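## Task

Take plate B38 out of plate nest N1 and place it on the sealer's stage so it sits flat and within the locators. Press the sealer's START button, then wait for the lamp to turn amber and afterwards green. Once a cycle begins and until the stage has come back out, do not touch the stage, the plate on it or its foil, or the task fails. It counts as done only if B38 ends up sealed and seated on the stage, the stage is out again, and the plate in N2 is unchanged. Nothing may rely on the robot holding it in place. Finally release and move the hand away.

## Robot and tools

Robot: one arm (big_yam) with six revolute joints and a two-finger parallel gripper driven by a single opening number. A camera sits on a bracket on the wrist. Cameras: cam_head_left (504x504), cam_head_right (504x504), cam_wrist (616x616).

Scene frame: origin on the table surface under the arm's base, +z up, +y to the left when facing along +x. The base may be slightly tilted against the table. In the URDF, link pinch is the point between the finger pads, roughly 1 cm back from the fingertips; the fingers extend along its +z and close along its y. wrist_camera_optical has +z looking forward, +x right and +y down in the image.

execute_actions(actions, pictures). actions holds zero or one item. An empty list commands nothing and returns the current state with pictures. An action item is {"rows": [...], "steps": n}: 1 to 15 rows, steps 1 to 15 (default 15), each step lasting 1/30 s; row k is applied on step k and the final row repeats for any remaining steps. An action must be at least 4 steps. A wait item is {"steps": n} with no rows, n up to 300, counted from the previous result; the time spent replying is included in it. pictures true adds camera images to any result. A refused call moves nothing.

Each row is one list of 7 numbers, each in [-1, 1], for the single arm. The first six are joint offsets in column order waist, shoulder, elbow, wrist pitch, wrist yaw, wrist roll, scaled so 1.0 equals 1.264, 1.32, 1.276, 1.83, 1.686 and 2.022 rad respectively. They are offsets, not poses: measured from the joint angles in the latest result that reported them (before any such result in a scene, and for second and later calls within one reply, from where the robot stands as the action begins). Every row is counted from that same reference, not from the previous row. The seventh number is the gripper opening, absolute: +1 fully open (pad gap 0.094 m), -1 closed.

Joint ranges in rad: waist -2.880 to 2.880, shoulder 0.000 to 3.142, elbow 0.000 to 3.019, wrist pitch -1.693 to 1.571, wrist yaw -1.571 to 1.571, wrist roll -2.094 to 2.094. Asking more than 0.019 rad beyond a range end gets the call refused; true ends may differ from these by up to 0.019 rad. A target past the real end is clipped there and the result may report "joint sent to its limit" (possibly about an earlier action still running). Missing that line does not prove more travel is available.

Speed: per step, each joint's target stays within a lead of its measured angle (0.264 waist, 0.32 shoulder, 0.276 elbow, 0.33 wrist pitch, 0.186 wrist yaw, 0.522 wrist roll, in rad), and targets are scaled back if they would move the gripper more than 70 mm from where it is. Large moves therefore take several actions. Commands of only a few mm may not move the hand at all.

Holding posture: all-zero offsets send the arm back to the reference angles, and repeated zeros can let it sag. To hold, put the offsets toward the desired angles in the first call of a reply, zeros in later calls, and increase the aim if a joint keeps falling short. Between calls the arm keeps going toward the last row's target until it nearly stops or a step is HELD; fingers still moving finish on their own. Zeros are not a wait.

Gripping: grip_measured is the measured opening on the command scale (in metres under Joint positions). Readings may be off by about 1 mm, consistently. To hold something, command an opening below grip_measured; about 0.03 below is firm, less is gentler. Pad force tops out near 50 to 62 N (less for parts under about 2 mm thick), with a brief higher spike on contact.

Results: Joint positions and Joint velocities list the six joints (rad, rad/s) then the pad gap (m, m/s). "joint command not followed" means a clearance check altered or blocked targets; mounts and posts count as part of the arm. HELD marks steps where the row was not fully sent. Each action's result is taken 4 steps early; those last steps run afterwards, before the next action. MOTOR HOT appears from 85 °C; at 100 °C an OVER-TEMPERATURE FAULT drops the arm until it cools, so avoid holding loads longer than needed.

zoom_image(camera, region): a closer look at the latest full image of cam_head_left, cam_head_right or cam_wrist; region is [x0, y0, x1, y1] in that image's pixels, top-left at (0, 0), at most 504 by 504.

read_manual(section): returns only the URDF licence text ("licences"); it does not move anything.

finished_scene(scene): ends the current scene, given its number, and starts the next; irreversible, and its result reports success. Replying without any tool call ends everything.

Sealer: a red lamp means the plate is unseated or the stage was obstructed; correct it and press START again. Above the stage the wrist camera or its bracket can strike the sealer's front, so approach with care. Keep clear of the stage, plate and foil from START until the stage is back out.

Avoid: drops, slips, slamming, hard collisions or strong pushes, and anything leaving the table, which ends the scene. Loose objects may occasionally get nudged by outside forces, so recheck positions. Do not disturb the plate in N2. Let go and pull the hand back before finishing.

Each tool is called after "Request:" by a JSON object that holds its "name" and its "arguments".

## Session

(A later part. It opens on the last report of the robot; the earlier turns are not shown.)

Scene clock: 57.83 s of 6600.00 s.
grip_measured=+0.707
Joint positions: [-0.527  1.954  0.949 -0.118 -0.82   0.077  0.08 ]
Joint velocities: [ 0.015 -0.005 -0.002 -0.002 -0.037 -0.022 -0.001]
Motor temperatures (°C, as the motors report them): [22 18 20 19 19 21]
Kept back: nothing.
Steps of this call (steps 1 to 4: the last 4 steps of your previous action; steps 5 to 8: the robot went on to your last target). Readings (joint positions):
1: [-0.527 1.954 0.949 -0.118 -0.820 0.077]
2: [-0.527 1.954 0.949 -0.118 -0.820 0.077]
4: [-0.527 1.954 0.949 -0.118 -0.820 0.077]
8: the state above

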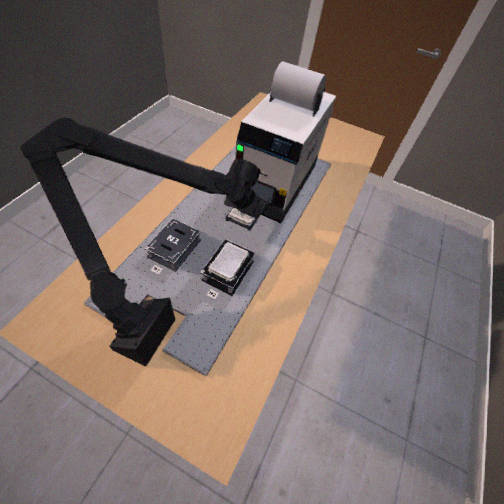

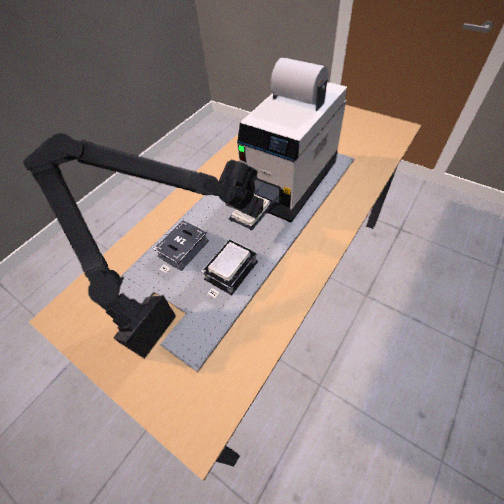

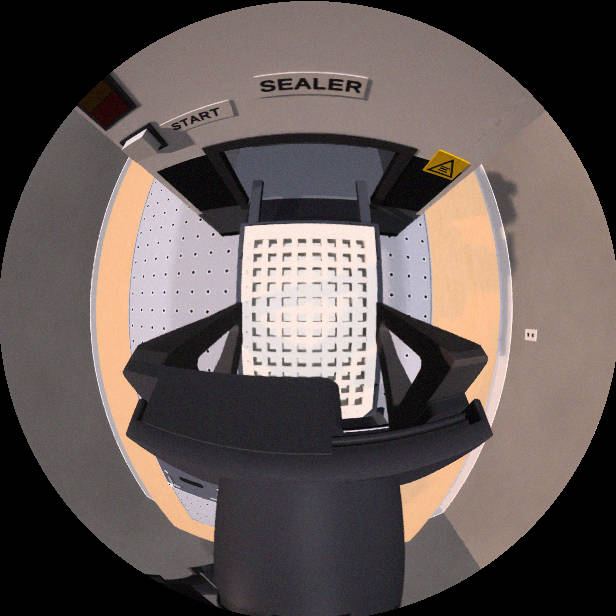

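Request:
{"name": "zoom_image", "arguments": {"camera": "cam_wrist", "region": [230, 205, 310, 275]}}

Request:
{"name": "zoom_image", "arguments": {"camera": "cam_wrist", "region": [310, 205, 390, 275]}}

Request:
{"name": "zoom_image", "arguments": {"camera": "cam_wrist", "region": [330, 360, 410, 430]}}

Request:
{"name": "zoom_image", "arguments": {"camera": "cam_head_right", "region": [225, 195, 275, 235]}}

Region (230, 205, 310, 275) of cam_wrist's 616x616 image, scaled by 6.300, with more detail than that image has; it fills the top 441 rows of this view, and the rest is white.

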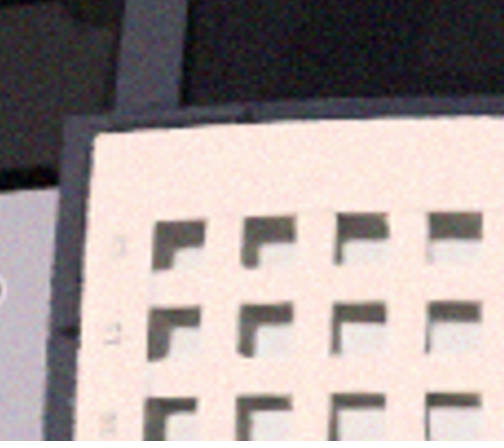

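Region (310, 205, 390, 275) of cam_wrist's 616x616 image, scaled by 6.300, with more detail than that image has; it fills the top 441 rows of this view, and the rest is white.

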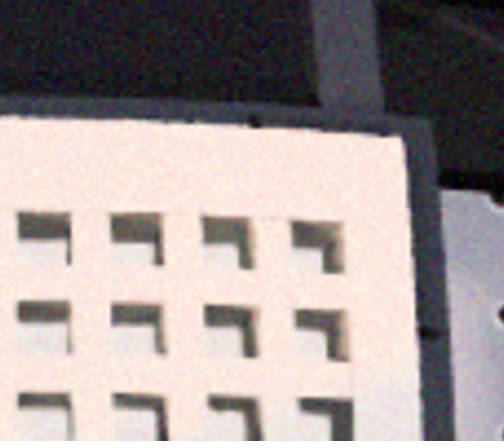

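Region (330, 360, 410, 430) of cam_wrist's 616x616 image, scaled by 6.300, with more detail than that image has; it fills the top 441 rows of this view, and the rest is white.

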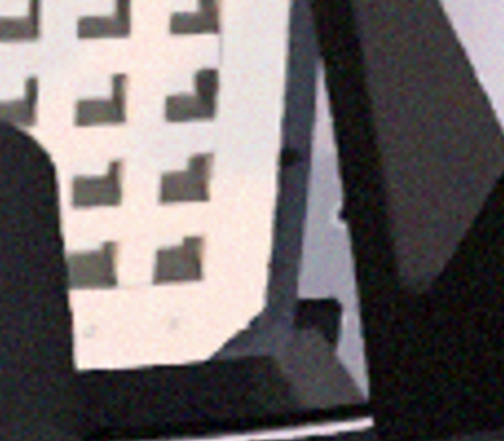

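Region (225, 195, 275, 235) of cam_head_right's 504x504 image, scaled by 10.080, with more detail than that image has; it fills the top 403 rows of this view, and the rest is white.

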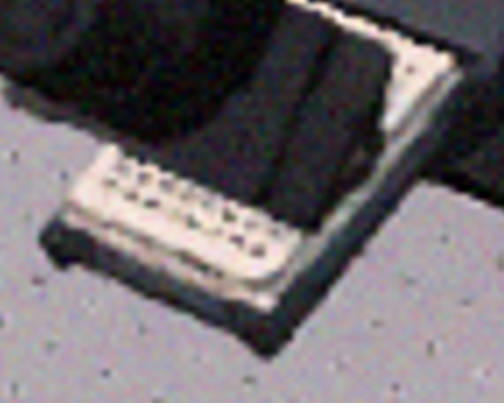

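Request:
{"name": "execute_actions", "arguments": {"actions": [{"rows": [[0.010,0.006,0.0,0.0,0.0,0.0,0.69],[0.004,0.002,0.003,0.0,0.0,0.0,0.69],[0.0,0.0,0.003,0.0,0.0,0.0,0.70],[0.0,0.0,0.003,0.0,0.0,0.0,0.71],[0.0,0.0,0.003,0.0,0.0,0.0,0.72],[0.0,0.0,0.003,0.0,0.0,0.0,0.73],[0.0,0.0,0.003,0.0,0.0,0.0,0.74],[0.0,0.0,0.003,0.0,0.0,0.0,0.75],[0.0,0.0,0.003,0.0,0.0,0.0,0.76],[0.0,0.0,0.003,0.0,0.0,0.0,0.78],[0.0,0.0,0.003,0.0,0.0,0.0,0.80]], "steps": 15}], "pictures": false}}

Request:
{"name": "execute_actions", "arguments": {"actions": [{"steps": 8}], "pictures": true}}

Scene clock: 60.20 s of 6600.00 s.
grip_measured=+0.790
Joint positions: [-0.527  1.954  0.949 -0.118 -0.82   0.077  0.084]
Joint velocities: [-0.005  0.005 -0.012  0.002 -0.007 -0.066  0.016]
Motor temperatures (°C, as the motors report them): [22 18 20 19 19 21]
Steps of this call (steps 1 to 15: the robot went on to your last target; steps 16 to 60: nothing new was sent; steps 61 to 71: the first 11 steps of this action). Readings (joint positions):
61: [-0.527 1.954 0.949 -0.118 -0.820 0.077]
62: [-0.527 1.954 0.949 -0.118 -0.820 0.077]
64: [-0.527 1.954 0.949 -0.118 -0.820 0.077]
68: [-0.527 1.954 0.949 -0.118 -0.820 0.077]
71: the state above

Scene clock: 60.47 s of 6600.00 s.
grip_measured=+0.798
Joint positions: [-0.527  1.954  0.949 -0.118 -0.82   0.077  0.084]
Joint velocities: [-0.005  0.015 -0.042 -0.017 -0.007  0.007 -0.   ]
Motor temperatures (°C, as the motors report them): [22 18 20 19 19 21]
Kept back: nothing.
Steps of this call (steps 1 to 4: the last 4 steps of your previous action; steps 5 to 8: the robot went on to your last target). Readings (joint positions):
1: [-0.527 1.954 0.949 -0.118 -0.820 0.077]
2: [-0.527 1.954 0.949 -0.118 -0.820 0.077]
4: [-0.527 1.954 0.949 -0.118 -0.820 0.077]
8: the state above

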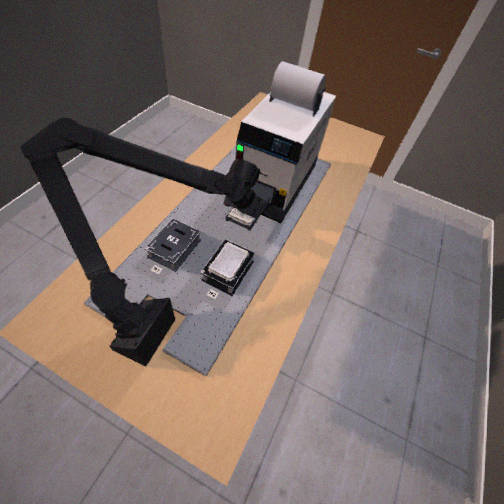

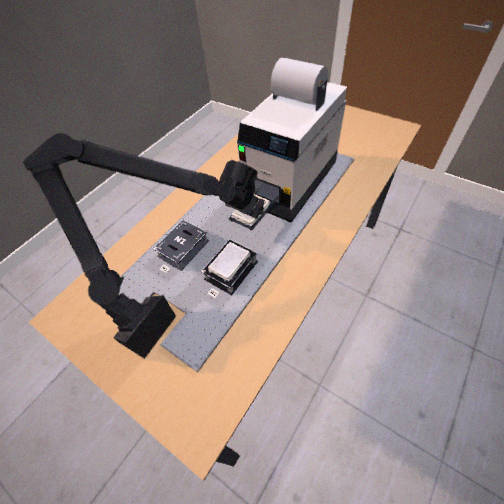

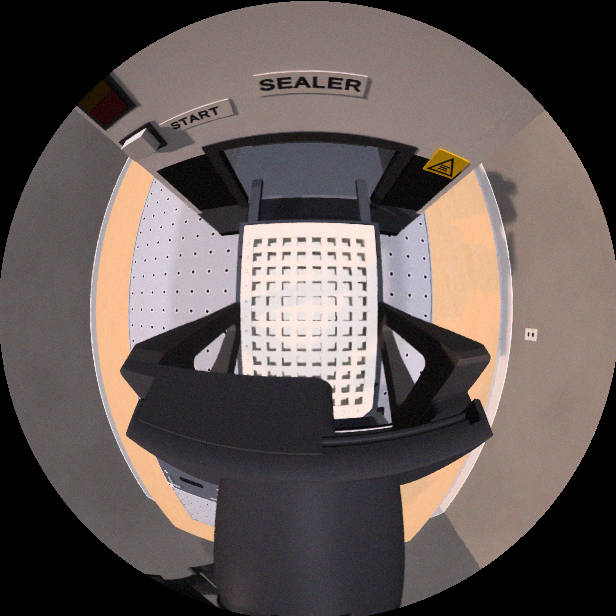

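Request:
{"name": "zoom_image", "arguments": {"camera": "cam_wrist", "region": [220, 200, 400, 430]}}

Request:
{"name": "zoom_image", "arguments": {"camera": "cam_head_right", "region": [225, 195, 275, 235]}}

Region (220, 200, 400, 430) of cam_wrist's 616x616 image, scaled by 2.191, with more detail than that image has; it fills the left 394 columns of this view, and the rest is white.

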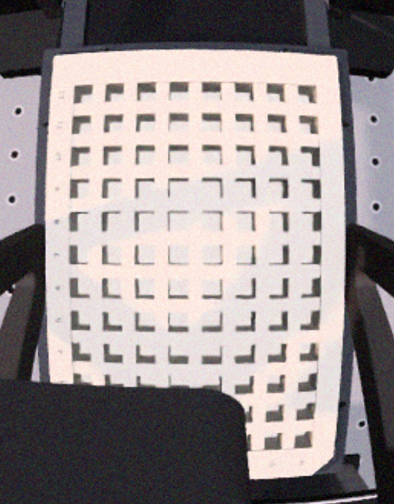

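Region (225, 195, 275, 235) of cam_head_right's 504x504 image, scaled by 10.080, with more detail than that image has; it fills the top 403 rows of this view, and the rest is white.

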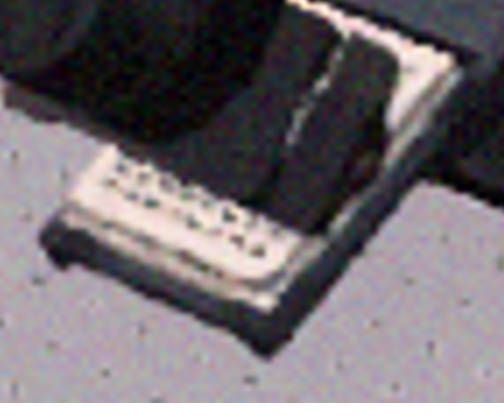

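Request:
{"name": "zoom_image", "arguments": {"camera": "cam_wrist", "region": [70, 60, 270, 240]}}

Request:
{"name": "zoom_image", "arguments": {"camera": "cam_head_left", "region": [200, 110, 320, 240]}}

Region (70, 60, 270, 240) of cam_wrist's 616x616 image, scaled by 2.520, with more detail than that image has; it fills the top 454 rows of this view, and the rest is white.

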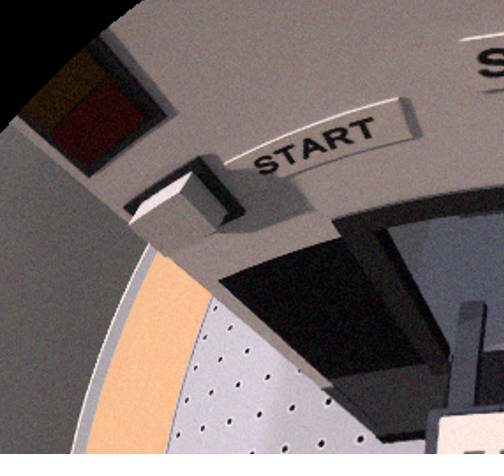

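Region (200, 110, 320, 240) of cam_head_left's 504x504 image, scaled by 3.877, with more detail than that image has; it fills the left 465 columns of this view, and the rest is white.

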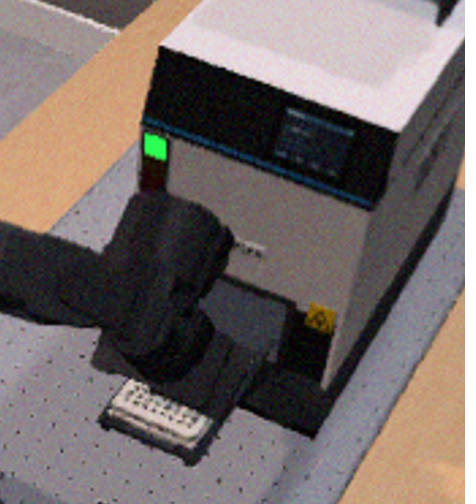

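Request:
{"name": "execute_actions", "arguments": {"actions": [{"rows": [[0,-0.004,0.003,0.002,0,0.002,0.9],[0,-0.007,0.003,0.004,0,0.004,1.0],[0,-0.009,0.003,0.007,0.001,0.007,1.0],[0,-0.012,0.003,0.012,0.004,0.012,1.0],[0,-0.016,0.003,0.019,0.009,0.020,1.0],[0,-0.020,0.003,0.027,0.015,0.030,1.0],[0,-0.025,0.003,0.036,0.021,0.041,1.0],[0,-0.029,0.003,0.044,0.028,0.052,1.0],[0,-0.033,0.003,0.051,0.033,0.062,1.0],[0,-0.036,0.003,0.056,0.038,0.070,1.0],[0,-0.038,0.003,0.060,0.0415,0.076,1.0],[0,-0.038,0.003,0.061,0.0415,0.078,1.0]], "steps": 15}], "pictures": false}}

Request:
{"name": "execute_actions", "arguments": {"actions": [{"steps": 6}], "pictures": true}}

Scene clock: 64.03 s of 6600.00 s.
grip_measured=+1.000
Joint positions: [-0.527  1.929  0.949 -0.044 -0.758  0.161  0.094]
Joint velocities: [-0.005 -0.19   0.022  0.305  0.168  0.403  0.   ]
Motor temperatures (°C, as the motors report them): [22 18 20 19 19 21]
Steps of this call (steps 1 to 15: the robot went on to your last target; steps 16 to 90: nothing new was sent; then 0.20 s passed at rest; steps 91 to 101: the first 11 steps of this action). Readings (joint positions):
91: [-0.527 1.954 0.949 -0.118 -0.820 0.077]
92: [-0.527 1.954 0.949 -0.118 -0.820 0.077]
94: [-0.527 1.954 0.949 -0.117 -0.819 0.080]
98: [-0.527 1.946 0.949 -0.082 -0.784 0.117]
101: the state above

Scene clock: 64.23 s of 6600.00 s.
grip_measured=+1.000
Joint positions: [-0.527  1.903  0.949 -0.02  -0.754  0.208  0.094]
Joint velocities: [ 0.005 -0.015 -0.027  0.012  0.022  0.11   0.   ]
Motor temperatures (°C, as the motors report them): [22 18 20 19 19 21]
Kept back: nothing.
Steps of this call (steps 1 to 4: the last 4 steps of your previous action; steps 5 to 6: the robot went on to your last target). Readings (joint positions):
1: [-0.527 1.922 0.949 -0.035 -0.755 0.173]
2: [-0.527 1.916 0.949 -0.028 -0.754 0.184]
4: [-0.527 1.907 0.949 -0.022 -0.754 0.198]
6: the state above

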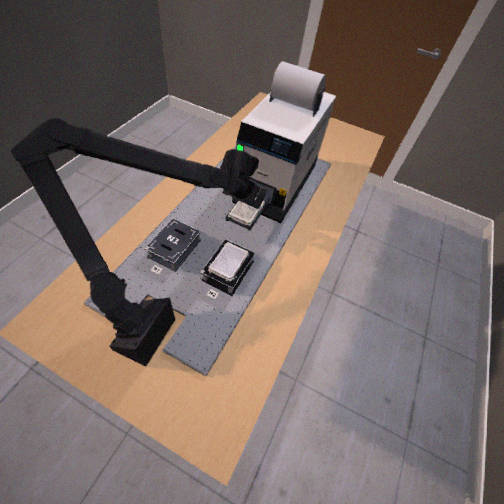

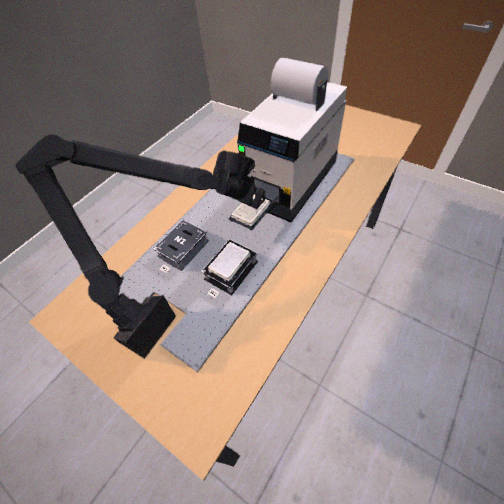

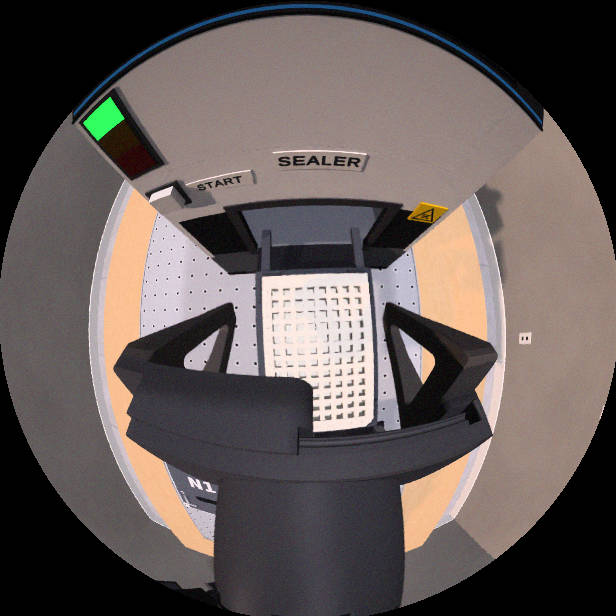

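Request:
{"name": "zoom_image", "arguments": {"camera": "cam_wrist", "region": [240, 250, 400, 440]}}

Request:
{"name": "zoom_image", "arguments": {"camera": "cam_head_right", "region": [225, 190, 285, 235]}}

Request:
{"name": "zoom_image", "arguments": {"camera": "cam_head_left", "region": [220, 190, 280, 235]}}

Region (240, 250, 400, 440) of cam_wrist's 616x616 image, scaled by 2.653, with more detail than that image has; it fills the left 424 columns of this view, and the rest is white.

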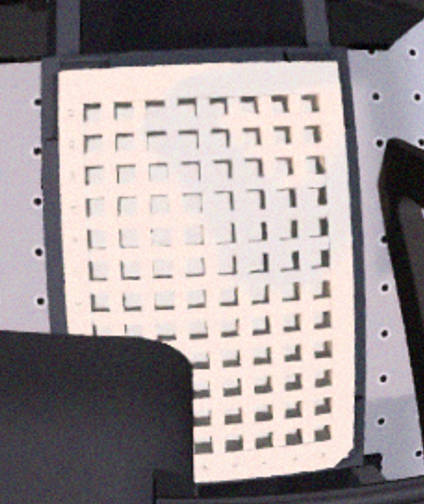

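Region (225, 190, 285, 235) of cam_head_right's 504x504 image, scaled by 8.400, with more detail than that image has; it fills the top 378 rows of this view, and the rest is white.

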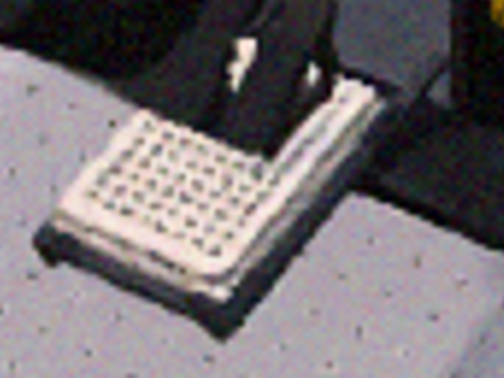

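Region (220, 190, 280, 235) of cam_head_left's 504x504 image, scaled by 8.400, with more detail than that image has; it fills the top 378 rows of this view, and the rest is white.

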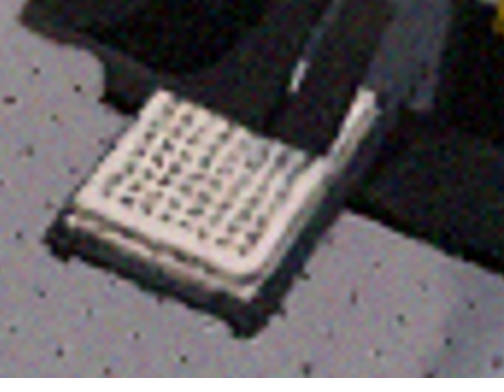

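Request:
{"name": "execute_actions", "arguments": {"actions": [{"rows": [[0,-0.0011,0.0,0.0044,0.0016,0.010,1.0],[0,-0.0043,0.0,0.0169,0.0063,0.014,1.0],[0.0021,-0.0092,-0.0025,0.0361,0.0134,0.0211,0.9],[0.0078,-0.0155,-0.0094,0.061,0.0226,0.0356,0.75],[0.0166,-0.0229,-0.020,0.0901,0.0334,0.0527,0.6],[0.0277,-0.0311,-0.0334,0.1223,0.0453,0.0715,0.4],[0.0405,-0.0398,-0.0488,0.1564,0.058,0.0915,0.2],[0.0543,-0.0486,-0.0655,0.1911,0.0708,0.1117,0.0],[0.0684,-0.0573,-0.0825,0.2252,0.0835,0.1317,-0.2],[0.0822,-0.0655,-0.0992,0.2574,0.0954,0.1505,-0.4],[0.095,-0.0729,-0.1146,0.2865,0.1062,0.1676,-0.6],[0.1061,-0.0792,-0.128,0.3114,0.1154,0.1821,-0.8],[0.1149,-0.0841,-0.1386,0.3306,0.1225,0.1933,-0.9],[0.1206,-0.0873,-0.1455,0.3431,0.1272,0.2006,-1.0],[0.1227,-0.0884,-0.148,0.3475,0.1288,0.2032,-1.0]], "steps": 15}], "pictures": false}}

Request:
{"name": "execute_actions", "arguments": {"actions": [{"steps": 20}], "pictures": true}}

Scene clock: 65.37 s of 6600.00 s.
grip_measured=-0.496
Joint positions: [-0.481  1.843  0.842  0.381 -0.589  0.406  0.024]
Joint velocities: [ 0.532 -0.425 -0.603  1.658  0.418  0.857 -0.205]
Motor temperatures (°C, as the motors report them): [22 18 20 19 19 21]
Steps of this call (steps 1 to 23: the robot went on to your last target; steps 24 to 34: the first 11 steps of this action). Readings (joint positions):
24: [-0.527 1.903 0.949 -0.020 -0.753 0.225]
25: [-0.527 1.903 0.949 -0.017 -0.750 0.225]
27: [-0.527 1.903 0.946 0.018 -0.729 0.235]
31: [-0.518 1.881 0.903 0.204 -0.651 0.314]
34: the state above

Scene clock: 66.03 s of 6600.00 s.
grip_measured=-0.987
Joint positions: [-0.368  1.782  0.766  0.601 -0.539  0.606  0.001]
Joint velocities: [ 0.005 -0.005 -0.012 -0.002  0.022  0.007 -0.001]
Motor temperatures (°C, as the motors report them): [22 18 20 19 20 21]
Kept back: nothing.
Steps of this call (steps 1 to 4: the last 4 steps of your previous action; steps 5 to 20: the robot went on to your last target). Readings (joint positions):
1: [-0.462 1.828 0.822 0.436 -0.573 0.437]
2: [-0.441 1.815 0.804 0.485 -0.559 0.467]
4: [-0.401 1.794 0.778 0.557 -0.545 0.516]
8: [-0.368 1.782 0.768 0.599 -0.543 0.570]
20: the state above

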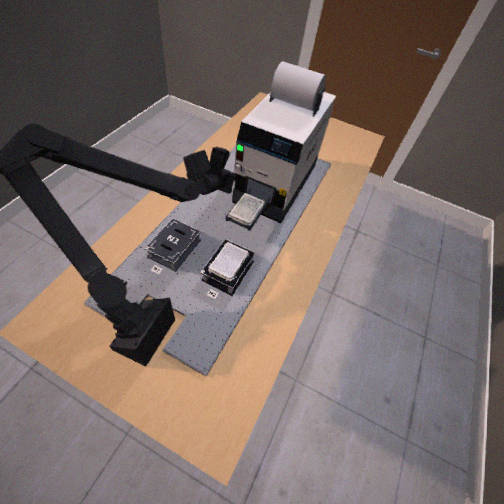

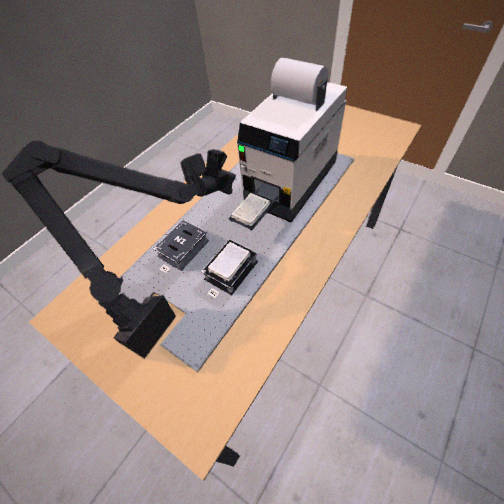

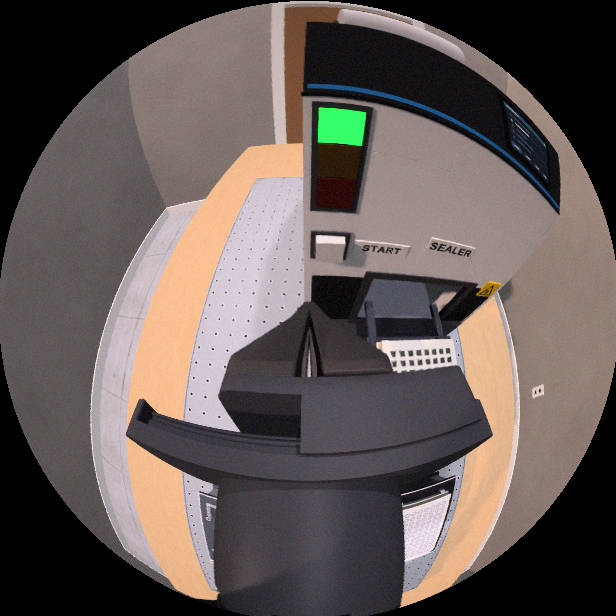

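Request:
{"name": "zoom_image", "arguments": {"camera": "cam_wrist", "region": [280, 200, 480, 380]}}

Request:
{"name": "zoom_image", "arguments": {"camera": "cam_head_right", "region": [200, 130, 300, 240]}}

Request:
{"name": "zoom_image", "arguments": {"camera": "cam_head_left", "region": [215, 185, 275, 235]}}

Region (280, 200, 480, 380) of cam_wrist's 616x616 image, scaled by 2.520, with more detail than that image has; it fills the top 454 rows of this view, and the rest is white.

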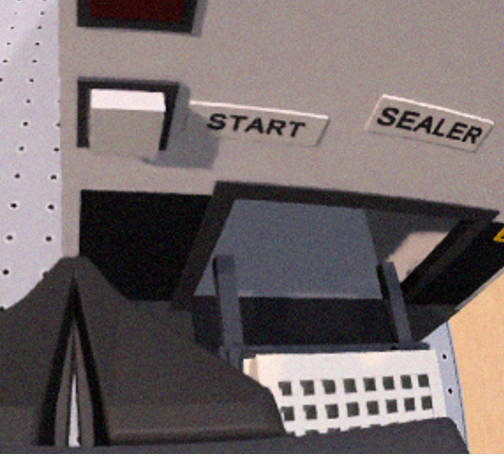

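Region (200, 130, 300, 240) of cam_head_right's 504x504 image, scaled by 4.582, with more detail than that image has; it fills the left 458 columns of this view, and the rest is white.

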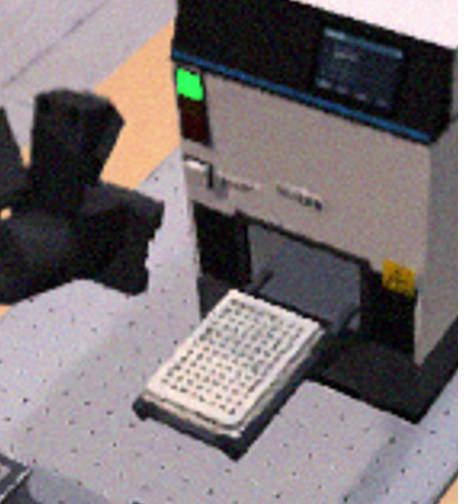

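Region (215, 185, 275, 235) of cam_head_left's 504x504 image, scaled by 8.400, with more detail than that image has.

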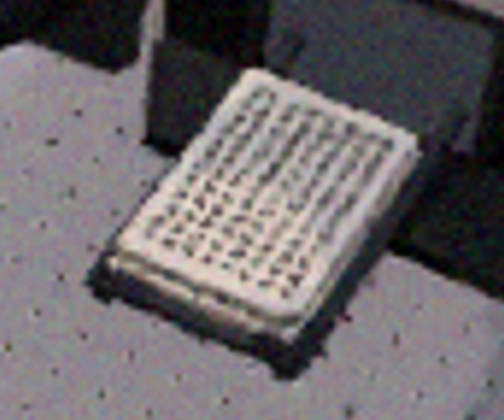

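Request:
{"name": "execute_actions", "arguments": {"actions": [{"rows": [[-0.006,0.004,0.015,-0.002,0,0.003,-1.0],[-0.010,0.008,0.022,-0.004,0,0.003,-1.0],[-0.013,0.012,0.028,-0.006,-0.001,0.003,-1.0],[-0.016,0.017,0.035,-0.008,-0.001,0.003,-1.0],[-0.019,0.022,0.043,-0.011,-0.0015,0.003,-1.0],[-0.0215,0.027,0.050,-0.013,-0.002,0.003,-1.0],[-0.0235,0.031,0.056,-0.015,-0.002,0.003,-1.0],[-0.025,0.034,0.061,-0.0165,-0.0025,0.003,-1.0],[-0.026,0.0359,0.065,-0.0177,-0.0025,0.003,-1.0]], "steps": 15}], "pictures": false}}

Request:
{"name": "execute_actions", "arguments": {"actions": [{"steps": 10}], "pictures": true}}

Scene clock: 68.53 s of 6600.00 s.
grip_measured=-0.987
Joint positions: [-0.384  1.814  0.815  0.58  -0.54   0.609  0.001]
Joint velocities: [-0.083  0.093  0.12  -0.042  0.037  0.007 -0.   ]
Motor temperatures (°C, as the motors report them): [22 18 20 19 20 21]
Steps of this call (steps 1 to 15: the robot went on to your last target; steps 16 to 64: nothing new was sent; steps 65 to 75: the first 11 steps of this action). Readings (joint positions):
65: [-0.368 1.782 0.766 0.601 -0.539 0.609]
66: [-0.368 1.782 0.766 0.601 -0.539 0.609]
68: [-0.368 1.782 0.767 0.599 -0.539 0.609]
72: [-0.375 1.798 0.792 0.586 -0.540 0.609]
75: the state above

Scene clock: 68.87 s of 6600.00 s.
grip_measured=-0.987
Joint positions: [-0.389  1.816  0.818  0.578 -0.54   0.609  0.001]
Joint velocities: [-0.005 -0.005 -0.007  0.007 -0.007 -0.066  0.001]
Motor temperatures (°C, as the motors report them): [22 18 20 19 20 21]
Kept back: nothing.
Steps of this call (steps 1 to 4: the last 4 steps of your previous action; steps 5 to 10: the robot went on to your last target). Readings (joint positions):
1: [-0.386 1.815 0.818 0.580 -0.540 0.609]
2: [-0.388 1.816 0.818 0.579 -0.540 0.609]
4: [-0.389 1.816 0.818 0.578 -0.540 0.609]
8: [-0.389 1.816 0.818 0.578 -0.540 0.609]
10: the state above

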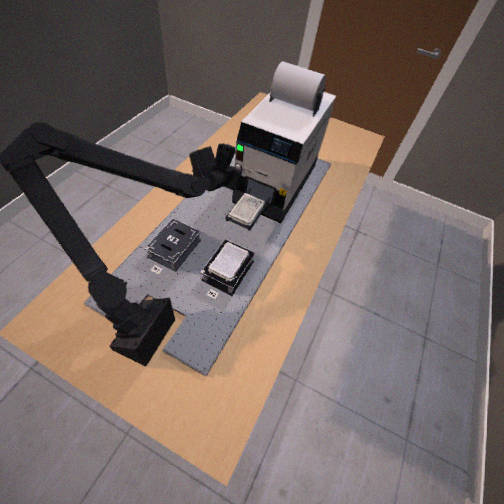

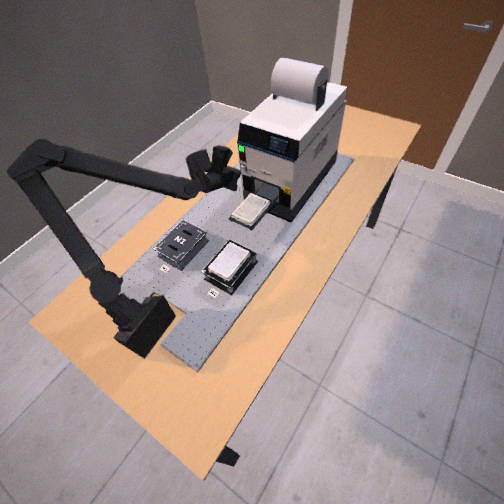

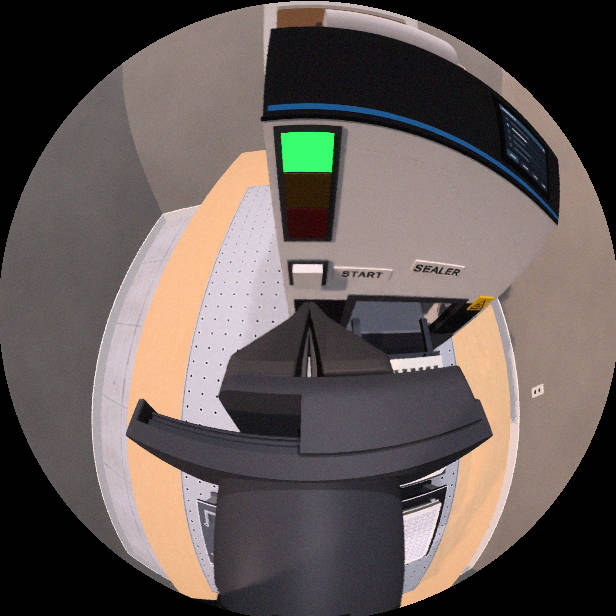

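Request:
{"name": "zoom_image", "arguments": {"camera": "cam_wrist", "region": [260, 240, 360, 330]}}

Region (260, 240, 360, 330) of cam_wrist's 616x616 image, scaled by 5.040, with more detail than that image has; it fills the top 454 rows of this view, and the rest is white.

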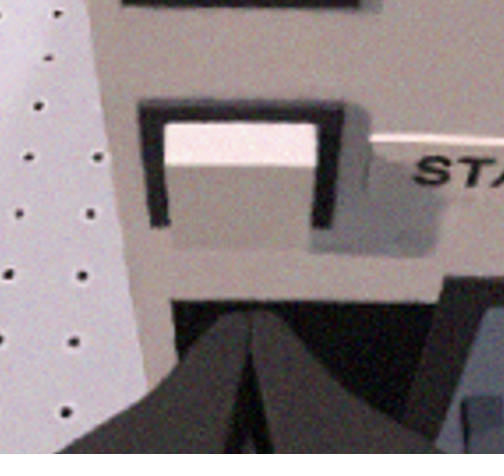

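Request:
{"name": "execute_actions", "arguments": {"actions": [{"rows": [[0,0.008,0.022,0,-0.002,0,-1.0],[0,0.011,0.026,0,-0.003,0,-1.0],[0,0.014,0.030,0,-0.005,0,-1.0],[0,0.018,0.035,0,-0.007,0,-1.0],[0,0.022,0.040,0,-0.010,0,-1.0],[0,0.026,0.045,0,-0.013,0,-1.0],[0,0.029,0.049,0,-0.015,0,-1.0],[0,0.0315,0.0525,0,-0.017,0,-1.0],[0,0.033,0.0545,0,-0.0185,0,-1.0],[0,0.0336,0.0553,0,-0.019,0,-1.0]], "steps": 15}], "pictures": false}}

Request:
{"name": "execute_actions", "arguments": {"actions": [{"steps": 8}], "pictures": true}}

Scene clock: 70.30 s of 6600.00 s.
grip_measured=-0.987
Joint positions: [-0.389  1.844  0.854  0.578 -0.568  0.609  0.001]
Joint velocities: [-0.015  0.054  0.085  0.022  0.051 -0.051  0.001]
Motor temperatures (°C, as the motors report them): [22 18 20 19 20 21]
Steps of this call (steps 1 to 15: the robot went on to your last target; steps 16 to 32: nothing new was sent; steps 33 to 43: the first 11 steps of this action). Readings (joint positions):
33: [-0.389 1.816 0.818 0.578 -0.540 0.609]
34: [-0.389 1.816 0.818 0.578 -0.541 0.609]
36: [-0.389 1.817 0.819 0.578 -0.547 0.609]
40: [-0.389 1.831 0.839 0.578 -0.563 0.609]
43: the state above

Scene clock: 70.57 s of 6600.00 s.
grip_measured=-0.987
Joint positions: [-0.389  1.846  0.856  0.578 -0.569  0.609  0.001]
Joint velocities: [-0.015 -0.015  0.007 -0.017  0.007  0.007 -0.002]
Motor temperatures (°C, as the motors report them): [22 18 20 19 20 21]
Kept back: nothing.
Steps of this call (steps 1 to 4: the last 4 steps of your previous action; steps 5 to 8: the robot went on to your last target). Readings (joint positions):
1: [-0.389 1.845 0.856 0.578 -0.569 0.609]
2: [-0.389 1.846 0.856 0.578 -0.569 0.609]
4: [-0.389 1.846 0.856 0.578 -0.569 0.609]
8: the state above

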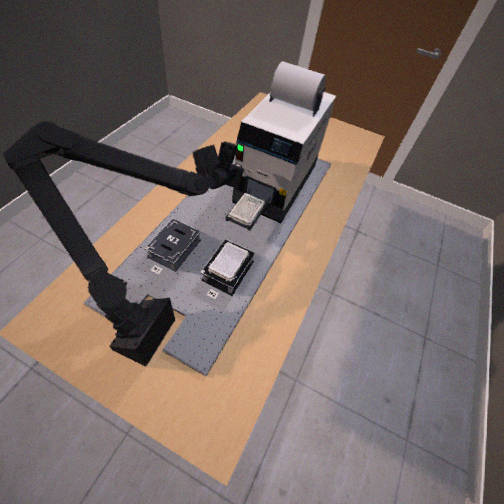

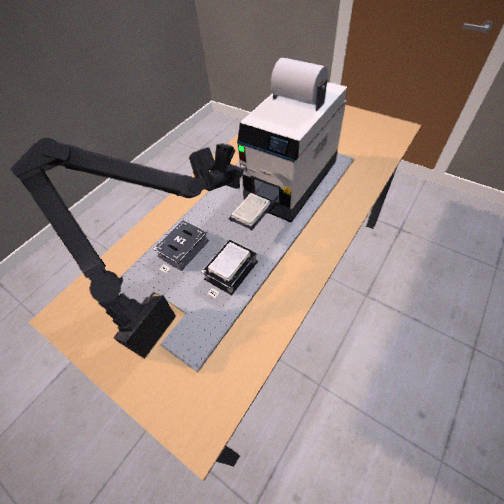

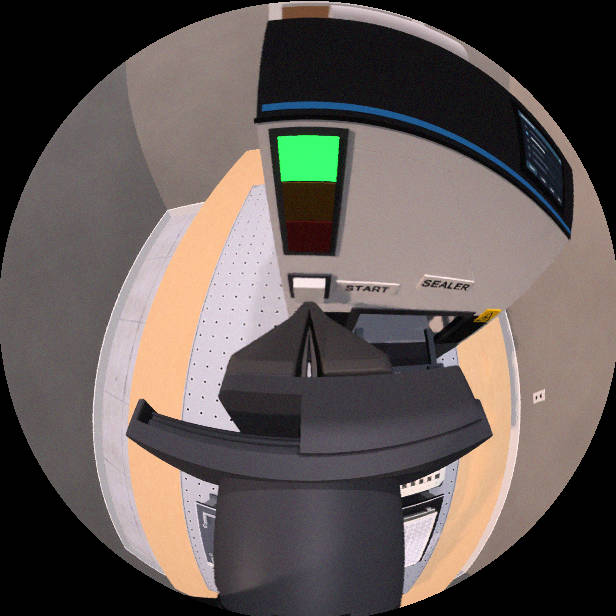

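Request:
{"name": "zoom_image", "arguments": {"camera": "cam_wrist", "region": [260, 240, 360, 330]}}

Region (260, 240, 360, 330) of cam_wrist's 616x616 image, scaled by 5.040, with more detail than that image has; it fills the top 454 rows of this view, and the rest is white.

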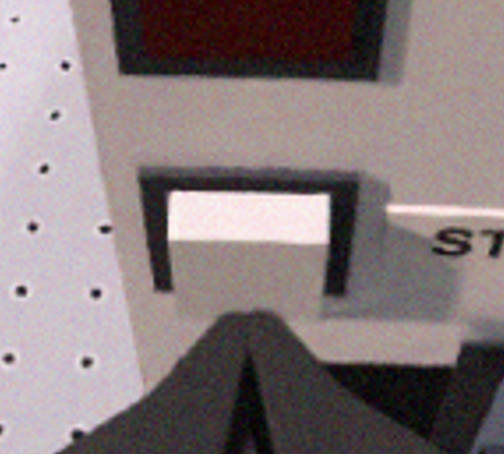

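Request:
{"name": "execute_actions", "arguments": {"actions": [{"rows": [[0,0.011,0.022,0,-0.002,0,-1.0],[0,0.014,0.023,0,-0.005,0,-1.0],[0,0.017,0.024,0,-0.008,0,-1.0],[0,0.020,0.026,0,-0.011,0,-1.0],[0,0.0225,0.029,0,-0.014,0,-1.0],[0,0.025,0.032,0,-0.0165,0,-1.0],[0,0.027,0.035,0,-0.0185,0,-1.0],[0,0.029,0.038,0,-0.020,0,-1.0],[0,0.0305,0.041,0,-0.0215,0,-1.0],[0,0.0317,0.043,0,-0.023,0,-1.0],[0,0.0324,0.0448,0,-0.0237,0,-1.0]], "steps": 15}], "pictures": false}}

Request:
{"name": "execute_actions", "arguments": {"actions": [{"steps": 8}], "pictures": true}}

Scene clock: 71.90 s of 6600.00 s.
grip_measured=-0.987
Joint positions: [-0.389  1.871  0.871  0.578 -0.605  0.609  0.001]
Joint velocities: [-0.005  0.103  0.1   -0.007 -0.081  0.022  0.   ]
Motor temperatures (°C, as the motors report them): [22 18 21 19 20 21]
Steps of this call (steps 1 to 15: the robot went on to your last target; steps 16 to 29: nothing new was sent; steps 30 to 40: the first 11 steps of this action). Readings (joint positions):
30: [-0.389 1.846 0.856 0.578 -0.569 0.609]
31: [-0.389 1.846 0.856 0.578 -0.572 0.609]
33: [-0.389 1.848 0.856 0.578 -0.581 0.609]
37: [-0.389 1.859 0.861 0.578 -0.598 0.609]
40: the state above

Scene clock: 72.17 s of 6600.00 s.
grip_measured=-0.987
Joint positions: [-0.389  1.875  0.876  0.578 -0.607  0.609  0.001]
Joint velocities: [-0.005  0.005  0.002 -0.002 -0.051  0.037 -0.   ]
Motor temperatures (°C, as the motors report them): [22 18 21 19 20 21]
Kept back: nothing.
Steps of this call (steps 1 to 4: the last 4 steps of your previous action; steps 5 to 8: the robot went on to your last target). Readings (joint positions):
1: [-0.389 1.873 0.874 0.578 -0.605 0.609]
2: [-0.389 1.875 0.876 0.578 -0.606 0.609]
4: [-0.389 1.875 0.876 0.578 -0.606 0.609]
8: the state above

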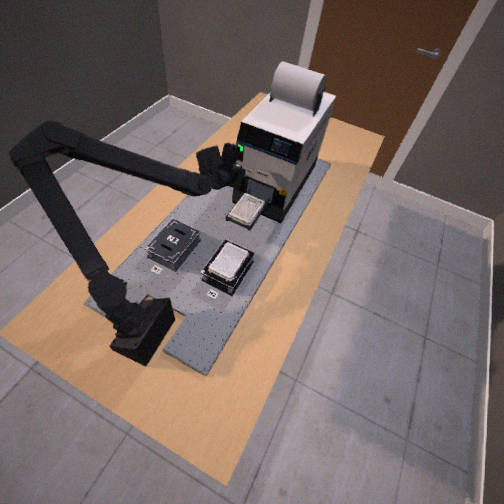

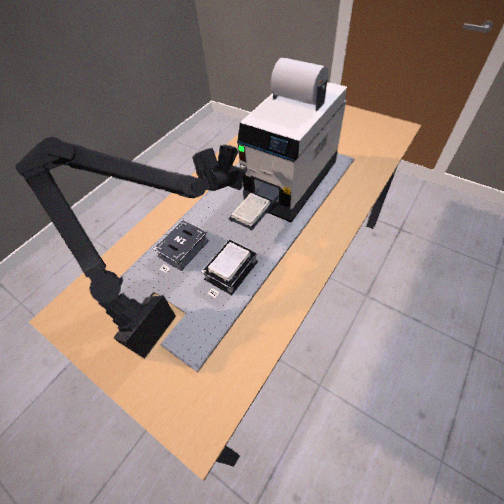

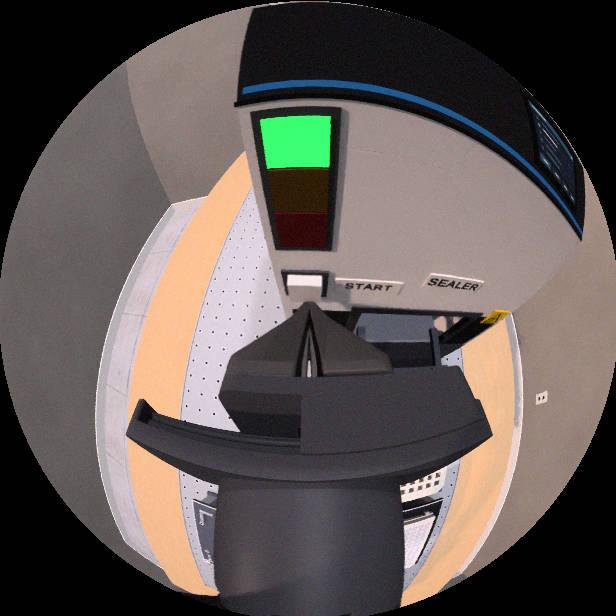

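Request:
{"name": "zoom_image", "arguments": {"camera": "cam_wrist", "region": [260, 240, 360, 330]}}

Region (260, 240, 360, 330) of cam_wrist's 616x616 image, scaled by 5.040, with more detail than that image has; it fills the top 454 rows of this view, and the rest is white.

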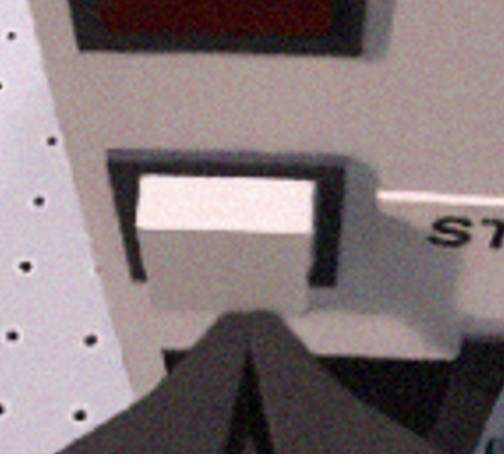

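Request:
{"name": "zoom_image", "arguments": {"camera": "cam_head_right", "region": [215, 140, 275, 200]}}

Request:
{"name": "zoom_image", "arguments": {"camera": "cam_wrist", "region": [285, 280, 335, 320]}}

Region (215, 140, 275, 200) of cam_head_right's 504x504 image, scaled by 8.400, with more detail than that image has.

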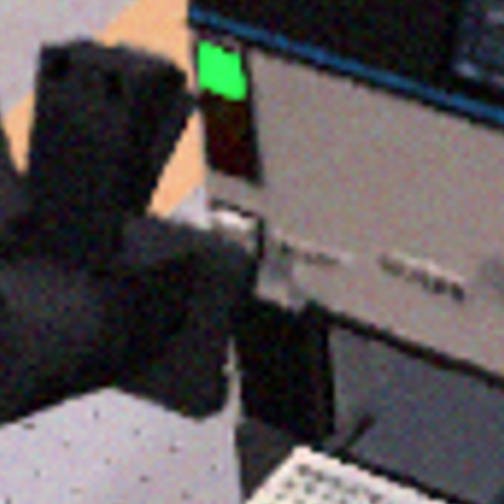

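Region (285, 280, 335, 320) of cam_wrist's 616x616 image, scaled by 10.080, with more detail than that image has; it fills the top 403 rows of this view, and the rest is white.

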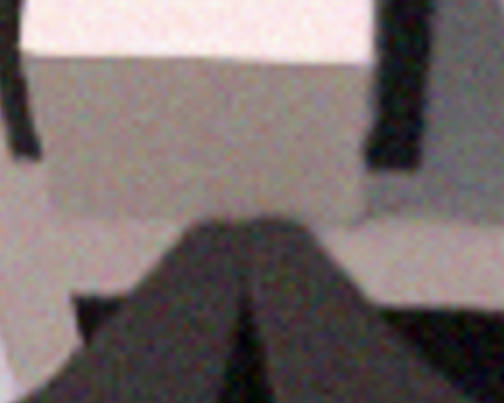

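Request:
{"name": "execute_actions", "arguments": {"actions": [{"rows": [[0,0.006,0.027,0,0,0,-1.0],[0,0.006,0.029,0,0,0,-1.0],[0,0.006,0.031,0,0,0,-1.0],[0,0.007,0.033,0,0,0,-1.0],[0,0.008,0.035,0,0,0,-1.0],[0,0.010,0.0365,0,-0.001,0,-1.0],[0,0.012,0.038,0,-0.002,0,-1.0],[0,0.0135,0.039,0,-0.003,0,-1.0],[0,0.0145,0.040,0,-0.0035,0,-1.0]], "steps": 15}], "pictures": false}}

Request:
{"name": "execute_actions", "arguments": {"actions": [{"steps": 6}], "pictures": true}}

Scene clock: 73.30 s of 6600.00 s.
grip_measured=-0.987
Joint positions: [-0.389  1.878  0.88   0.578 -0.61   0.609  0.001]
Joint velocities: [-0.005  0.005  0.017  0.002 -0.051 -0.037 -0.001]
Motor temperatures (°C, as the motors report them): [22 18 21 19 20 21]
Steps of this call (steps 1 to 15: the robot went on to your last target; steps 16 to 23: nothing new was sent; steps 24 to 34: the first 11 steps of this action). Readings (joint positions):
24: [-0.389 1.875 0.876 0.578 -0.607 0.609]
25: [-0.389 1.875 0.876 0.578 -0.607 0.609]
27: [-0.389 1.875 0.876 0.578 -0.607 0.609]
31: [-0.389 1.876 0.877 0.578 -0.608 0.609]
34: the state above

Scene clock: 73.50 s of 6600.00 s.
grip_measured=-0.987
Joint positions: [-0.389  1.878  0.881  0.578 -0.611  0.609  0.001]
Joint velocities: [-0.015  0.005  0.002 -0.012  0.037  0.051  0.001]
Motor temperatures (°C, as the motors report them): [22 18 21 19 20 21]
Kept back: nothing.
Steps of this call (steps 1 to 4: the last 4 steps of your previous action; steps 5 to 6: the robot went on to your last target). Readings (joint positions):
1: [-0.389 1.878 0.881 0.578 -0.610 0.609]
2: [-0.389 1.878 0.881 0.578 -0.610 0.609]
4: [-0.389 1.878 0.881 0.578 -0.611 0.609]
6: the state above

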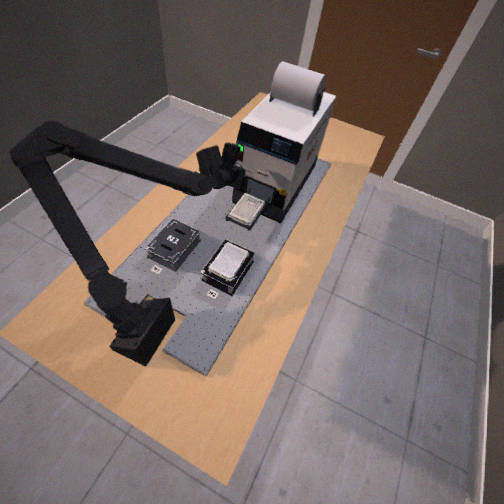

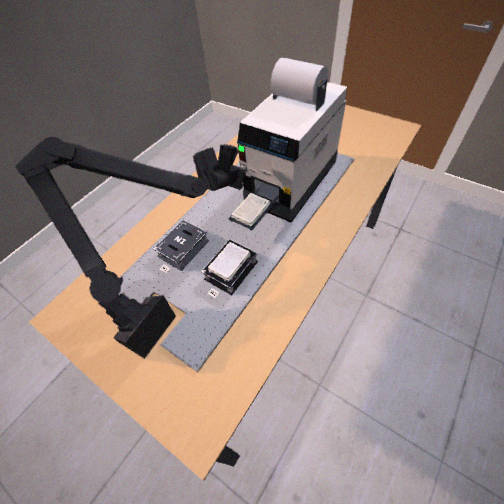

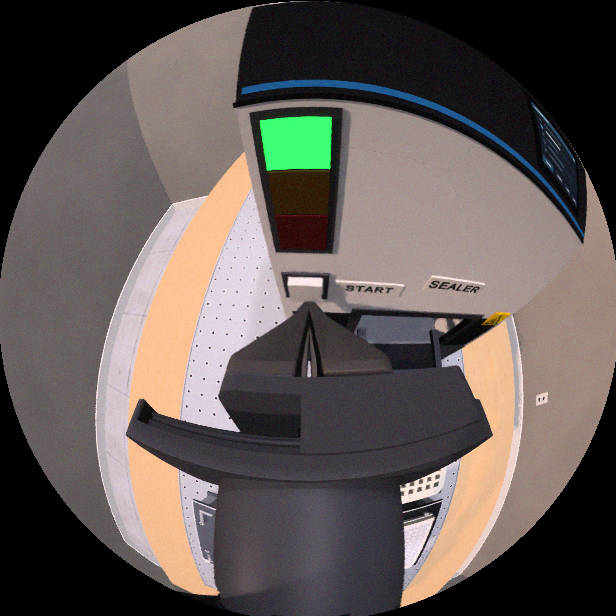

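Request:
{"name": "zoom_image", "arguments": {"camera": "cam_wrist", "region": [260, 240, 360, 330]}}

Region (260, 240, 360, 330) of cam_wrist's 616x616 image, scaled by 5.040, with more detail than that image has; it fills the top 454 rows of this view, and the rest is white.

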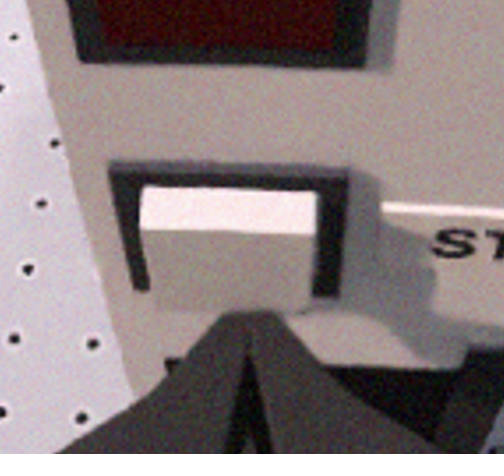

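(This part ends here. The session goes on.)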